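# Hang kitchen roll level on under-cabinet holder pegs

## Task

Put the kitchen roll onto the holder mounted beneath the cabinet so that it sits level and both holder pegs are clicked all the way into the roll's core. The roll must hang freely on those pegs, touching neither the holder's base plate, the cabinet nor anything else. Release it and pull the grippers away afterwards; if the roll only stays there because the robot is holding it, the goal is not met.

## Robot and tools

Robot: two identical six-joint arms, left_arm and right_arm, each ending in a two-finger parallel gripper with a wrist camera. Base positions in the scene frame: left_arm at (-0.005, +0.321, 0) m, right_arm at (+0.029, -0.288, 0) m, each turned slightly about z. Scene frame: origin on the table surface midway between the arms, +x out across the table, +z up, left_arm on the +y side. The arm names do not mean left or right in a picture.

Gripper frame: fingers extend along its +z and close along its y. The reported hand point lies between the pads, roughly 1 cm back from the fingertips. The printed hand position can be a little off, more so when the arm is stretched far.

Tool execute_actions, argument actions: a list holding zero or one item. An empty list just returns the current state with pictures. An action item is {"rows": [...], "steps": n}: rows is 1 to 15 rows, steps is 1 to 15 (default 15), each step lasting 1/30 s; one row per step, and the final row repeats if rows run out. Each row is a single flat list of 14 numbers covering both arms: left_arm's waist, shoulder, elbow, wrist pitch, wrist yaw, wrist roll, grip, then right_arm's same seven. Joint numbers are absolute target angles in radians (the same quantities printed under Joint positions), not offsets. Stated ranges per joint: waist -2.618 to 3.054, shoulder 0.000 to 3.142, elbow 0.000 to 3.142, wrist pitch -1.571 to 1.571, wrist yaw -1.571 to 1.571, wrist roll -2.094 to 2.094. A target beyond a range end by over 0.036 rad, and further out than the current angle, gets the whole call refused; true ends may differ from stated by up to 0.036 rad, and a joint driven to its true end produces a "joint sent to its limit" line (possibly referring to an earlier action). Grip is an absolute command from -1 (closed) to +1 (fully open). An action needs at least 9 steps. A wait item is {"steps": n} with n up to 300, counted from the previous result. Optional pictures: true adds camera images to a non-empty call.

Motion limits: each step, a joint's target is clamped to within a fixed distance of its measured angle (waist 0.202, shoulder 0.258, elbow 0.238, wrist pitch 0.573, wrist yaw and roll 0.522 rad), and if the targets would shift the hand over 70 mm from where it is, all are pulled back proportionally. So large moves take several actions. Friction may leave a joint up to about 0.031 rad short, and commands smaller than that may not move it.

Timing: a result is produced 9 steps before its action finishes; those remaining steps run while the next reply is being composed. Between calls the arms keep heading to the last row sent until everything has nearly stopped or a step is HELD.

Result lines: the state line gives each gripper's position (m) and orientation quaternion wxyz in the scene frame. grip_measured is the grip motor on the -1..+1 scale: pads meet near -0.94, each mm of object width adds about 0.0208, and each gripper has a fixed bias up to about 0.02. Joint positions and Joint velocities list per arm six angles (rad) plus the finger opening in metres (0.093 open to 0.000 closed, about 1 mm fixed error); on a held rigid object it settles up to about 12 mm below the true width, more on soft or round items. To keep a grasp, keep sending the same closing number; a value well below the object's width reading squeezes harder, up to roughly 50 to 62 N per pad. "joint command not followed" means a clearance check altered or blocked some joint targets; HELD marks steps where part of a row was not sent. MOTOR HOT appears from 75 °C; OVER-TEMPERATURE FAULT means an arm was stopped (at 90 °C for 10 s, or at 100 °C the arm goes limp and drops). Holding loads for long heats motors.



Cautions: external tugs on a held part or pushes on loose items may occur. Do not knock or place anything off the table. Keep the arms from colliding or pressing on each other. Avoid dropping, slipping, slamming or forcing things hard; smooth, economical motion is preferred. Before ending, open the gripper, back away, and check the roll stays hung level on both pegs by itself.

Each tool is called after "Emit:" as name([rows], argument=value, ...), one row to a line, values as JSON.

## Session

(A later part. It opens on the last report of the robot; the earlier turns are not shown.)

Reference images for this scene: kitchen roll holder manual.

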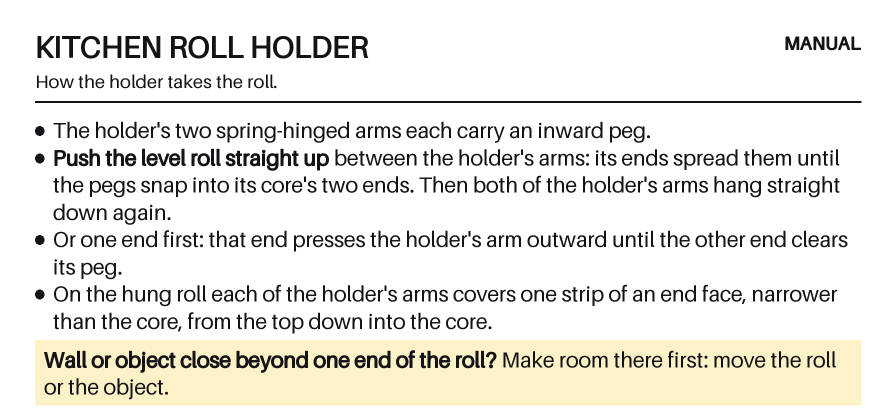

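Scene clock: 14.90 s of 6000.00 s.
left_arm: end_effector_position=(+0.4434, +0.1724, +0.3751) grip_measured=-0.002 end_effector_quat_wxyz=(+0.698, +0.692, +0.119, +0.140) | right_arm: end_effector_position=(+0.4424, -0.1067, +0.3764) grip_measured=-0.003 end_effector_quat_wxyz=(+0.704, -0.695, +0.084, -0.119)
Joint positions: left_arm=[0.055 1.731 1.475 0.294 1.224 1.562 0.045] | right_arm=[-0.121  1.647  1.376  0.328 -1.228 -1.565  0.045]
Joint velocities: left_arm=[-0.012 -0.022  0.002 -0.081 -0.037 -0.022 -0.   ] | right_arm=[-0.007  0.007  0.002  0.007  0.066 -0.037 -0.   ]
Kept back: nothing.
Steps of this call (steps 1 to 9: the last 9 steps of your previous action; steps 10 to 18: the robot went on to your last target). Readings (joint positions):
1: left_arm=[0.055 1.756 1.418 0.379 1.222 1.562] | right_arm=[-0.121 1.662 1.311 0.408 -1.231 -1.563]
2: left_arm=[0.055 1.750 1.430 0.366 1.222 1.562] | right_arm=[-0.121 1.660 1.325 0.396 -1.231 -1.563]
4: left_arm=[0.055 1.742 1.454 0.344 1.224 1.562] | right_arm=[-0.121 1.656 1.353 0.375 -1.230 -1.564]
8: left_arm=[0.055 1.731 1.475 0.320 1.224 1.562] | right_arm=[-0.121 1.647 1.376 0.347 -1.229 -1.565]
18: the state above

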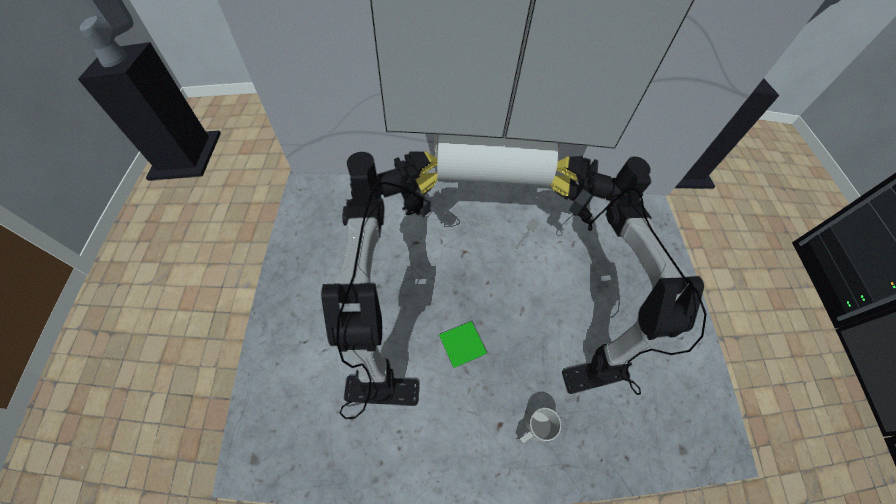

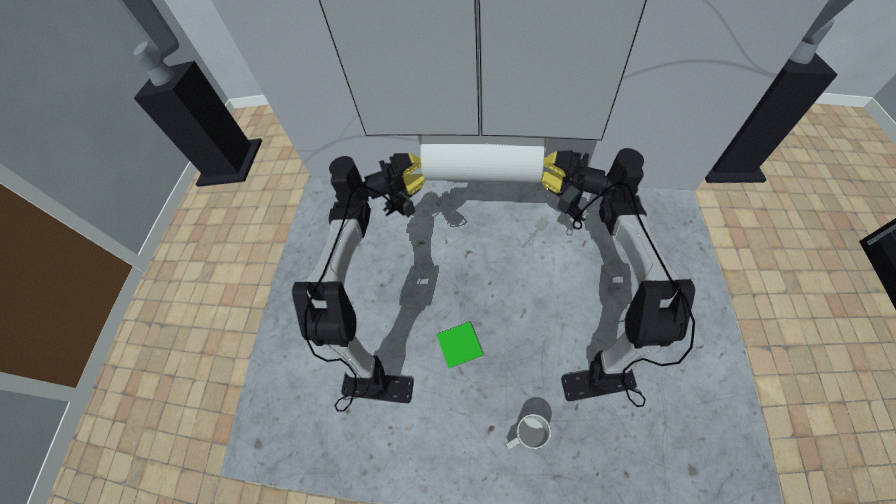

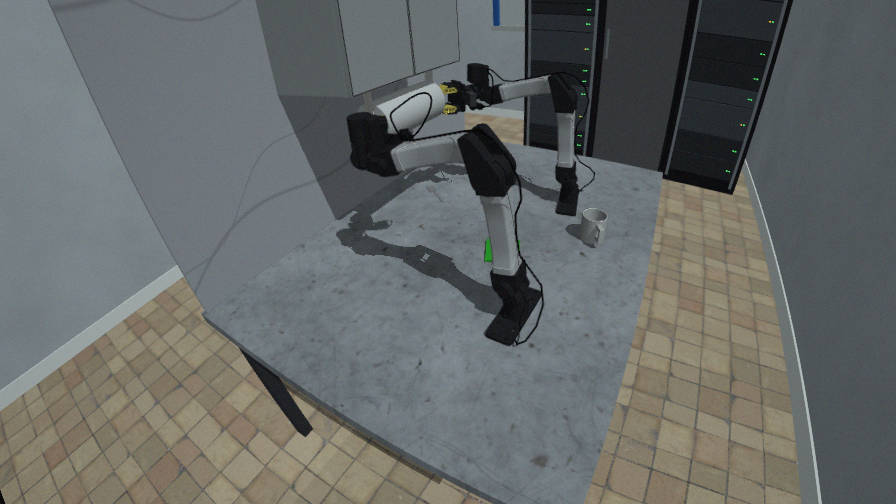

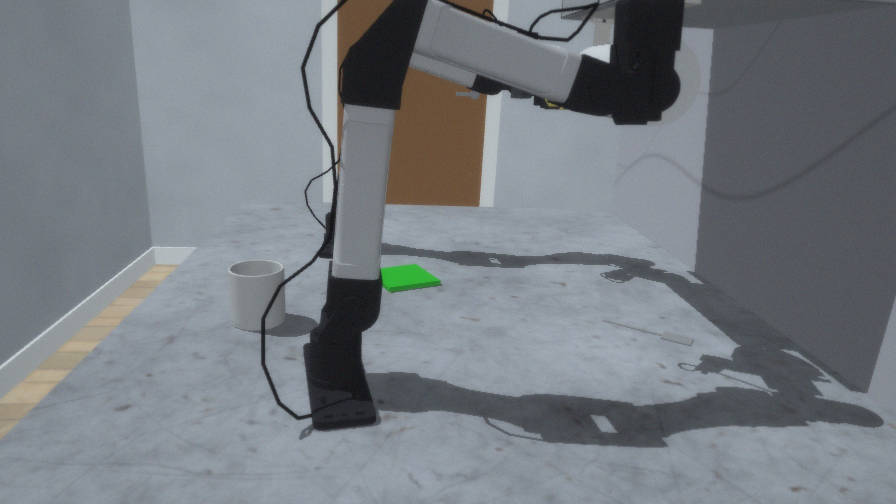

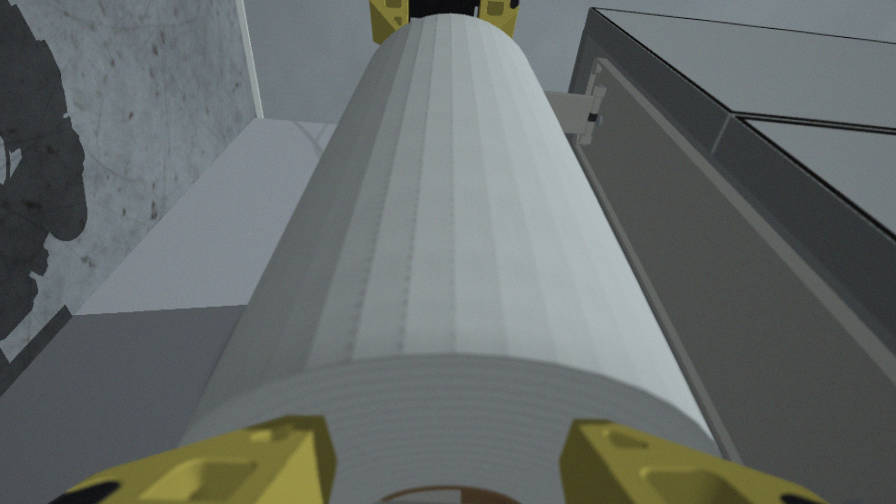

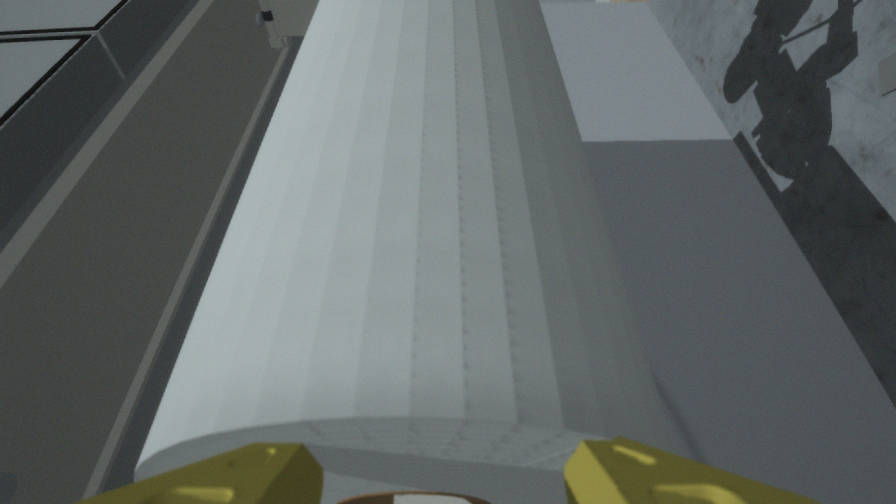

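Both pegs are in. Lower slightly and release.

Emit:
execute_actions([
  {"rows":[[-0.05,1.73,1.475,0.28,1.36,1.57,0,-0.035,1.647,1.376,0.3,-1.29,-1.57,0],[-0.05,1.73,1.475,0.26,1.36,1.57,0,-0.035,1.647,1.376,0.28,-1.29,-1.57,0],[-0.05,1.73,1.475,0.25,1.36,1.57,0,-0.035,1.647,1.376,0.27,-1.29,-1.57,0],[-0.05,1.73,1.475,0.25,1.36,1.57,0,-0.035,1.647,1.376,0.27,-1.29,-1.57,0],[-0.05,1.73,1.475,0.25,1.36,1.57,0,-0.035,1.647,1.376,0.27,-1.29,-1.57,0],[-0.03,1.73,1.475,0.25,1.33,1.57,0,-0.05,1.647,1.376,0.27,-1.28,-1.57,0],[-0.01,1.73,1.475,0.25,1.31,1.57,0,-0.07,1.647,1.376,0.27,-1.27,-1.57,0],[0.01,1.73,1.475,0.25,1.29,1.57,0,-0.085,1.647,1.376,0.27,-1.26,-1.57,0],[0.03,1.73,1.475,0.25,1.27,1.57,0,-0.1,1.647,1.376,0.27,-1.25,-1.57,0],[0.05,1.73,1.475,0.25,1.26,1.57,0,-0.12,1.647,1.376,0.27,-1.25,-1.57,0],[0.07,1.73,1.475,0.25,1.27,1.57,0,-0.14,1.647,1.376,0.27,-1.27,-1.57,0],[0.09,1.73,1.475,0.25,1.29,1.57,0,-0.16,1.647,1.376,0.27,-1.29,-1.57,0],[0.11,1.71,1.455,0.25,1.31,1.57,0,-0.18,1.63,1.36,0.27,-1.31,-1.57,0]]},
])

Emit:
execute_actions([
  {"rows":[[0.13,1.67,1.41,0.25,1.31,1.57,0,-0.2,1.59,1.32,0.27,-1.31,-1.57,0],[0.15,1.63,1.37,0.25,1.31,1.57,0,-0.22,1.55,1.28,0.27,-1.31,-1.57,0],[0.17,1.59,1.33,0.25,1.31,1.57,0,-0.24,1.51,1.24,0.27,-1.31,-1.57,0],[0.19,1.55,1.29,0.25,1.31,1.57,0,-0.26,1.47,1.2,0.27,-1.31,-1.57,0],[0.21,1.5,1.24,0.25,1.31,1.57,0,-0.29,1.42,1.15,0.27,-1.31,-1.57,0],[0.24,1.45,1.19,0.25,1.31,1.57,0,-0.32,1.37,1.1,0.27,-1.31,-1.57,0],[0.27,1.4,1.14,0.25,1.31,1.57,0,-0.35,1.32,1.05,0.27,-1.31,-1.57,0],[0.3,1.35,1.09,0.25,1.31,1.57,0,-0.38,1.27,1.0,0.27,-1.31,-1.57,0],[0.33,1.3,1.04,0.25,1.31,1.57,0,-0.41,1.22,0.95,0.27,-1.31,-1.57,0],[0.35,1.26,1.0,0.25,1.31,1.57,0,-0.44,1.18,0.91,0.27,-1.31,-1.57,0],[0.37,1.22,0.96,0.25,1.31,1.57,0,-0.47,1.14,0.87,0.27,-1.31,-1.57,0],[0.38,1.2,0.94,0.25,1.31,1.57,0,-0.49,1.12,0.85,0.27,-1.31,-1.57,0]]},
])

Emit:
execute_actions([
  {"steps":25},
], pictures=true)

Scene clock: 16.67 s of 6000.00 s.
left_arm: end_effector_position=(+0.4438, +0.1727, +0.3695) grip_measured=-0.002 end_effector_quat_wxyz=(+0.695, +0.695, +0.135, +0.125) | right_arm: end_effector_position=(+0.4432, -0.1072, +0.3712) grip_measured=-0.003 end_effector_quat_wxyz=(+0.701, -0.698, +0.099, -0.107)
Joint positions: left_arm=[0.055 1.731 1.475 0.251 1.223 1.562 0.045] | right_arm=[-0.122  1.647  1.376  0.288 -1.225 -1.565  0.045]
Joint velocities: left_arm=[ 0.002  0.012  0.002 -0.168 -0.022  0.007 -0.001] | right_arm=[-0.022 -0.002 -0.002 -0.139 -0.007  0.037  0.001]
Steps of this call (steps 1 to 15: the robot went on to your last target; steps 16 to 47: nothing new was sent; steps 48 to 53: the first 6 steps of this action). Readings (joint positions):
48: left_arm=[0.055 1.731 1.475 0.288 1.224 1.562] | right_arm=[-0.121 1.647 1.376 0.323 -1.227 -1.565]
49: left_arm=[0.055 1.731 1.475 0.282 1.224 1.562] | right_arm=[-0.121 1.647 1.376 0.317 -1.227 -1.565]
51: left_arm=[0.055 1.731 1.475 0.264 1.224 1.562] | right_arm=[-0.121 1.647 1.376 0.301 -1.226 -1.565]
53: the state above

Scene clock: 17.17 s of 6000.00 s.
left_arm: end_effector_position=(+0.4058, +0.2228, +0.3604) grip_measured=-0.002 end_effector_quat_wxyz=(+0.689, +0.690, +0.173, +0.136) | right_arm: end_effector_position=(+0.4104, -0.1595, +0.3631) grip_measured=-0.003 end_effector_quat_wxyz=(+0.695, -0.695, +0.137, -0.122)
Joint positions: left_arm=[0.191 1.562 1.276 0.24  1.288 1.563 0.045] | right_arm=[-0.264  1.479  1.193  0.27  -1.289 -1.565  0.045]
Joint velocities: left_arm=[ 0.676 -1.37  -1.326 -0.037  0.11  -0.022  0.   ] | right_arm=[-0.774 -1.429 -1.321 -0.007 -0.066  0.007 -0.001]
Steps of this call (steps 1 to 9: the last 9 steps of your previous action; steps 10 to 15: the first 6 steps of this action). Readings (joint positions):
10: left_arm=[0.103 1.723 1.466 0.243 1.273 1.562] | right_arm=[-0.172 1.643 1.370 0.273 -1.275 -1.565]
11: left_arm=[0.115 1.705 1.441 0.243 1.276 1.562] | right_arm=[-0.183 1.627 1.349 0.273 -1.278 -1.565]
13: left_arm=[0.147 1.646 1.364 0.242 1.283 1.563] | right_arm=[-0.216 1.566 1.279 0.272 -1.284 -1.565]
15: the state above

Scene clock: 18.00 s of 6000.00 s.
left_arm: end_effector_position=(+0.3255, +0.2662, +0.3598) grip_measured=-0.002 end_effector_quat_wxyz=(+0.676, +0.674, +0.211, +0.209) | right_arm: end_effector_position=(+0.3417, -0.2168, +0.3508) grip_measured=-0.003 end_effector_quat_wxyz=(+0.679, -0.678, +0.194, -0.204)
Joint positions: left_arm=[0.375 1.196 0.957 0.243 1.309 1.563 0.045] | right_arm=[-0.483  1.126  0.873  0.273 -1.308 -1.565  0.045]
Joint velocities: left_arm=[ 0.002 -0.002 -0.002  0.022 -0.007 -0.007 -0.   ] | right_arm=[ 0.002 -0.012  0.022  0.007 -0.051  0.037 -0.   ]
Kept back: nothing.
Steps of this call (steps 1 to 9: the last 9 steps of your previous action; steps 10 to 25: the robot went on to your last target). Readings (joint positions):
1: left_arm=[0.217 1.512 1.229 0.240 1.290 1.563] | right_arm=[-0.293 1.428 1.147 0.269 -1.292 -1.565]
2: left_arm=[0.247 1.459 1.181 0.240 1.292 1.563] | right_arm=[-0.325 1.375 1.100 0.270 -1.293 -1.565]
4: left_arm=[0.308 1.350 1.089 0.242 1.296 1.563] | right_arm=[-0.389 1.268 1.008 0.272 -1.297 -1.565]
8: left_arm=[0.374 1.203 0.972 0.243 1.307 1.563] | right_arm=[-0.479 1.131 0.887 0.273 -1.306 -1.565]
25: the state above

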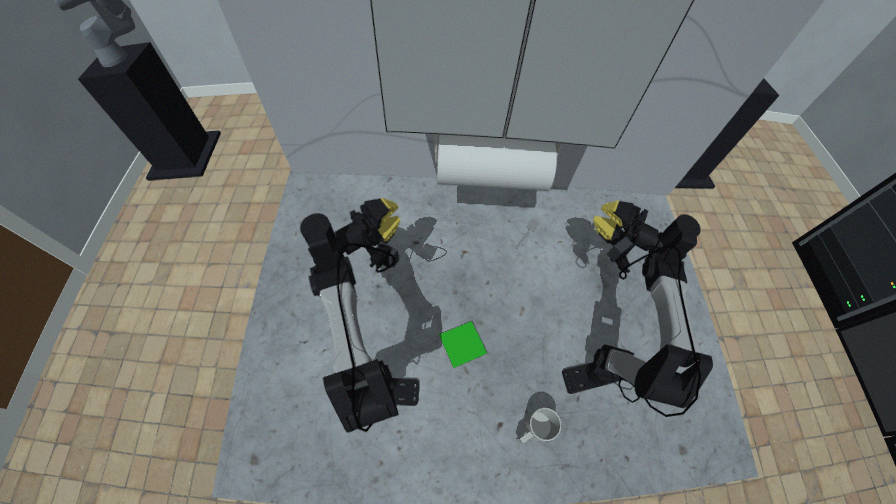

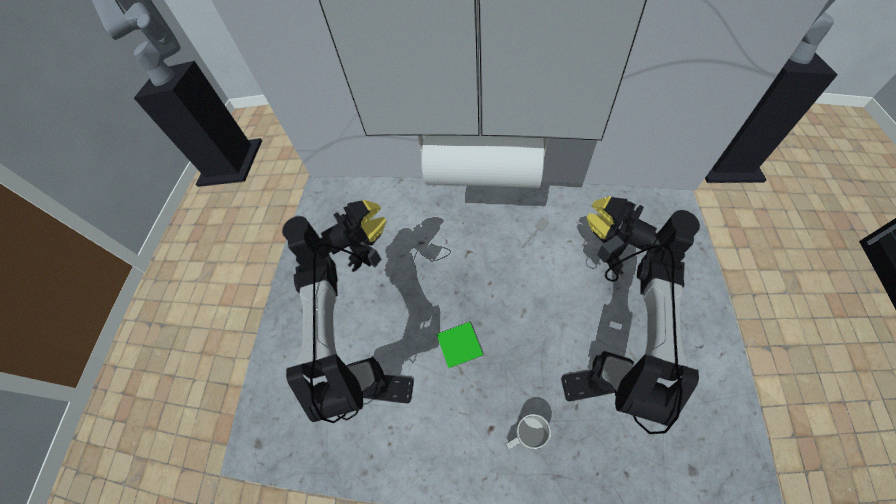

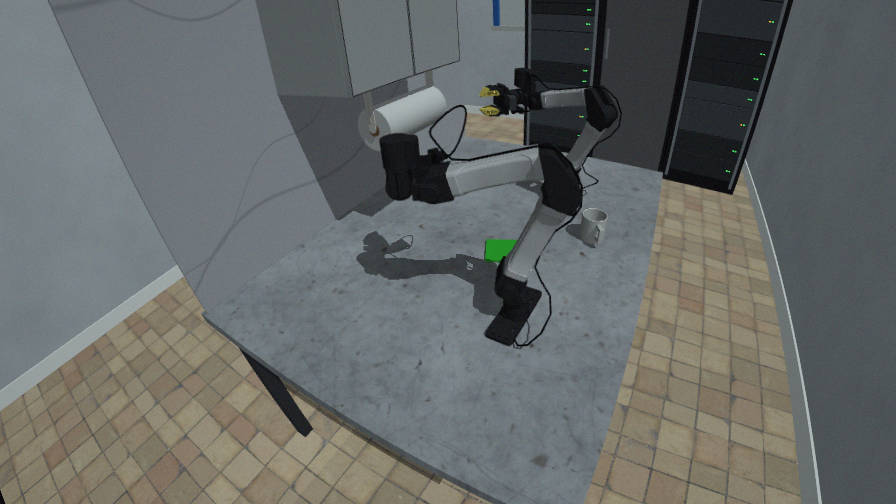

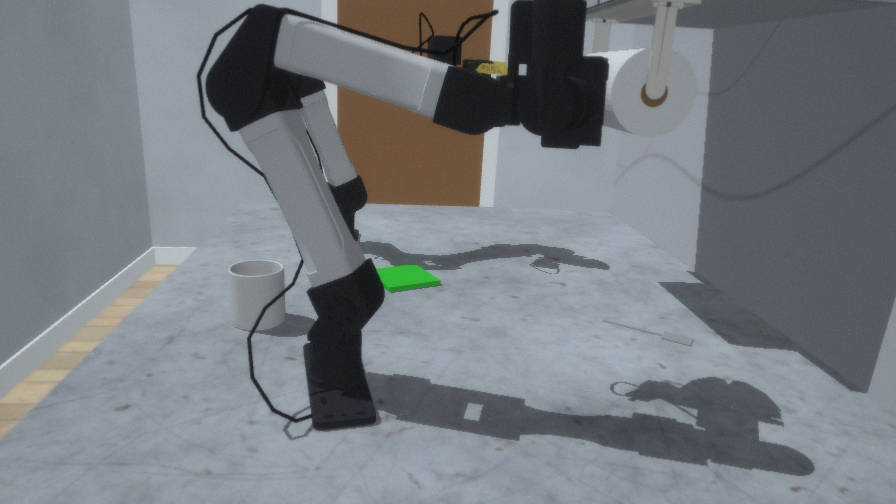

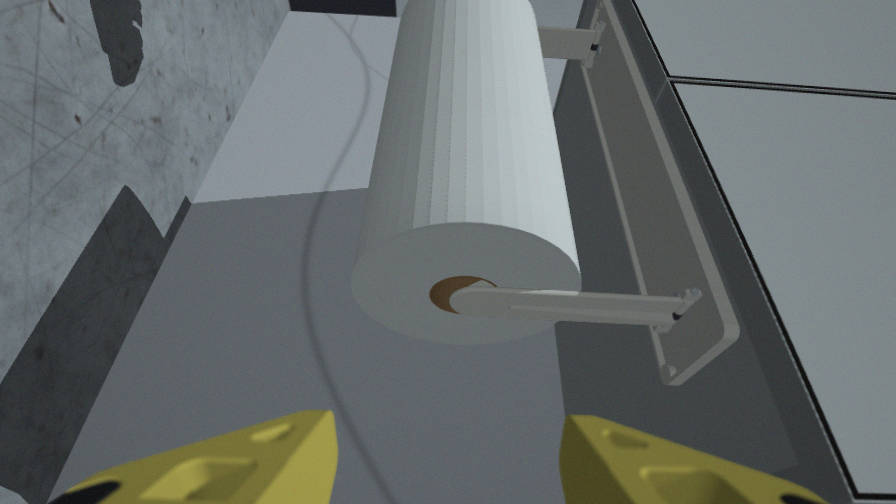

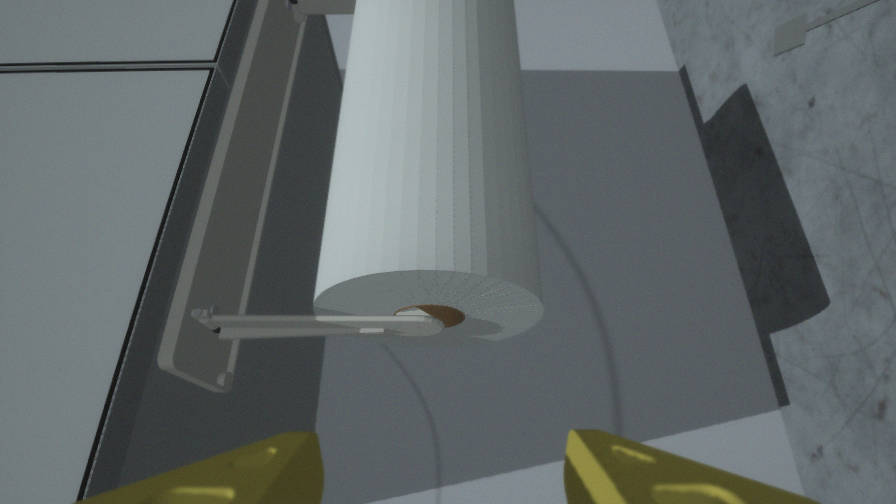

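Emit:
execute_actions([
  {"steps":45},
], pictures=true)

Emit:
zoom_image(camera="cam_high", region=[340,70,460,160])

Emit:
zoom_image(camera="cam_right_wrist", region=[160,240,560,400])

Scene clock: 19.50 s of 6000.00 s.
left_arm: end_effector_position=(+0.3255, +0.2662, +0.3598) grip_measured=-0.002 end_effector_quat_wxyz=(+0.676, +0.674, +0.211, +0.209) | right_arm: end_effector_position=(+0.3417, -0.2168, +0.3508) grip_measured=-0.003 end_effector_quat_wxyz=(+0.679, -0.678, +0.194, -0.204)
Joint positions: left_arm=[0.375 1.196 0.957 0.243 1.309 1.563 0.045] | right_arm=[-0.483  1.126  0.873  0.273 -1.308 -1.565  0.045]
Joint velocities: left_arm=[ 0.002  0.002  0.017  0.139  0.022 -0.022 -0.   ] | right_arm=[-0.012 -0.017 -0.017 -0.081 -0.051  0.007  0.   ]
Kept back: nothing.
Steps of this call (steps 1 to 15: the robot went on to your last target; steps 16 to 45: nothing new was sent). Readings (joint positions):
1: left_arm=[0.375 1.196 0.957 0.243 1.309 1.563] | right_arm=[-0.483 1.126 0.873 0.273 -1.308 -1.565]
2: left_arm=[0.375 1.196 0.957 0.243 1.309 1.563] | right_arm=[-0.483 1.126 0.873 0.273 -1.308 -1.565]
4: left_arm=[0.375 1.196 0.957 0.243 1.309 1.563] | right_arm=[-0.483 1.126 0.873 0.273 -1.308 -1.565]
8: left_arm=[0.375 1.196 0.957 0.243 1.309 1.563] | right_arm=[-0.483 1.126 0.873 0.273 -1.308 -1.565]
45: the state above
All arms were judged still, so your last target was given up. Only a new action makes them travel on or press farther. Fingers that are still opening or closing keep moving.

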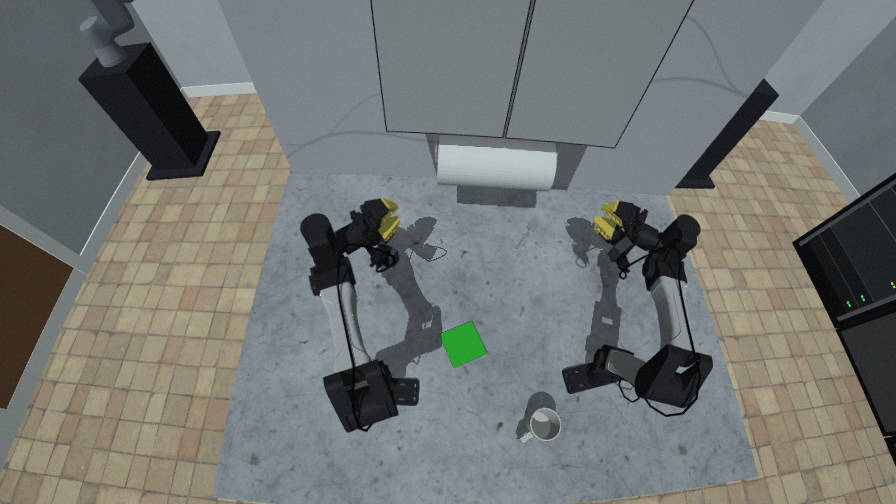

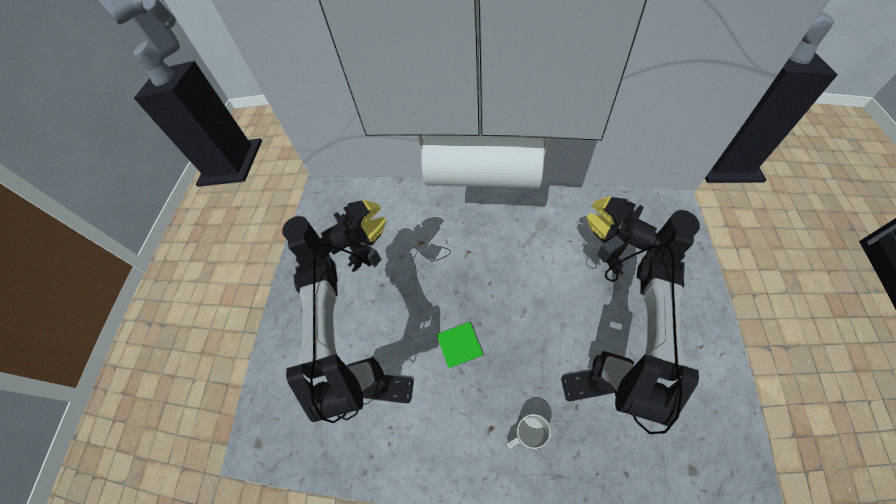

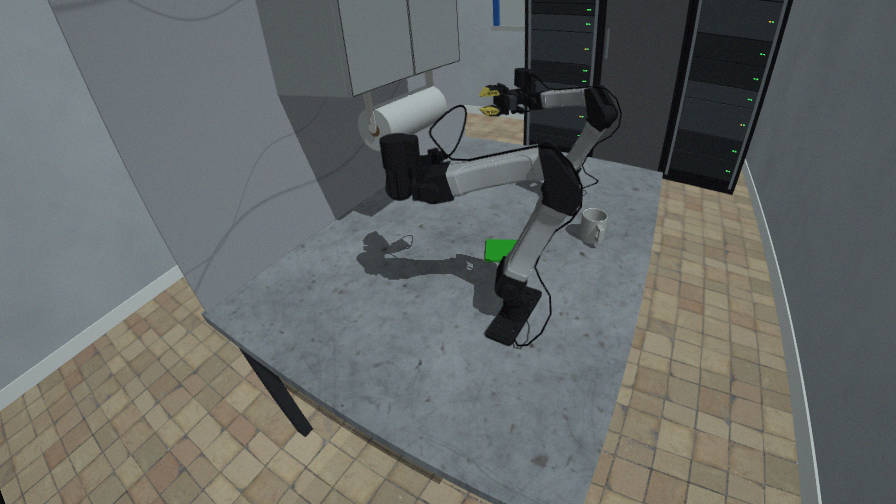

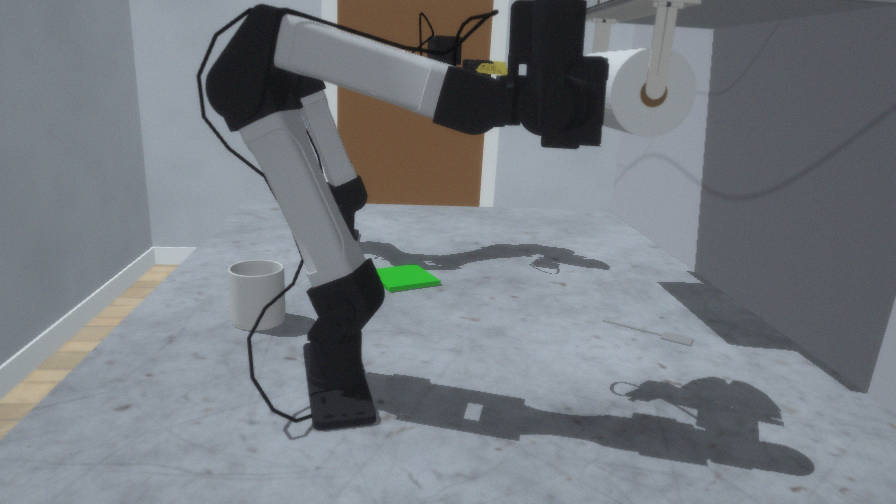

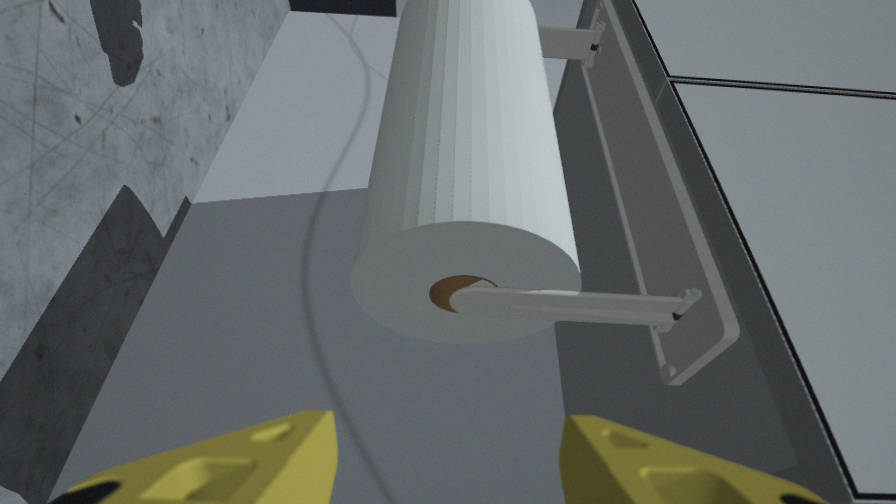

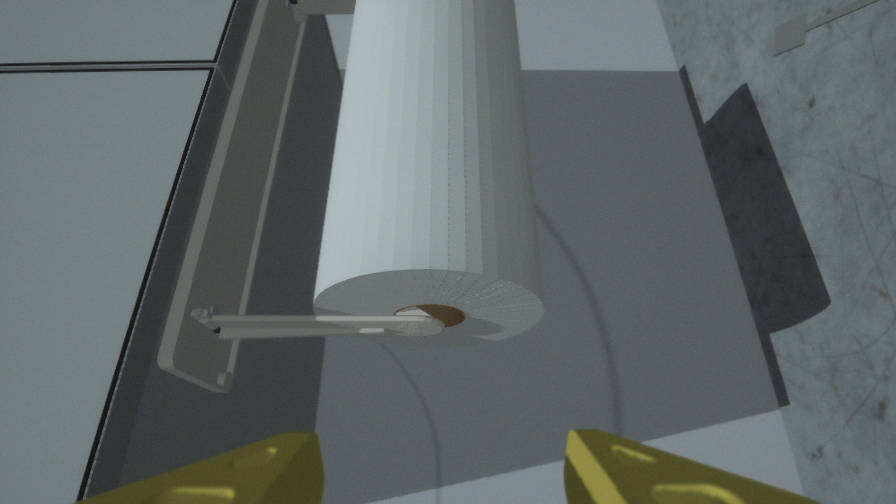

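Region (340, 70, 460, 160) of cam_high's 896x504 image, scaled by 4.200, with more detail than that image has; it fills the top 378 rows of this view, and the rest is white.

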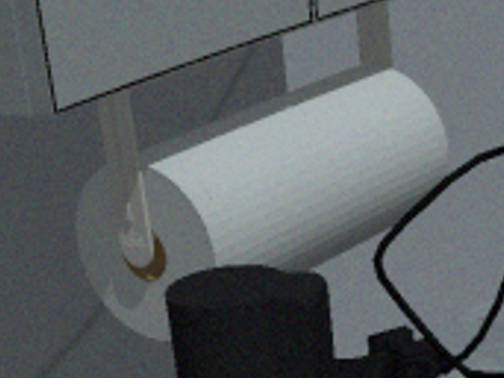

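Region (160, 240, 560, 400) of cam_right_wrist's 896x504 image, scaled by 1.260, with more detail than that image has; it fills the top 202 rows of this view, and the rest is white.

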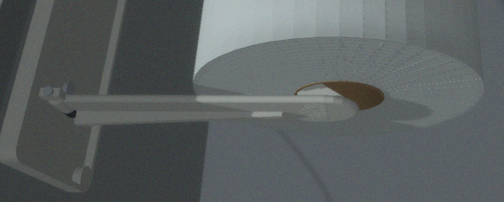

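Looks seated, as in scene 1.

Emit:
finished_scene(scene=2)

The scene is finished: the task was done.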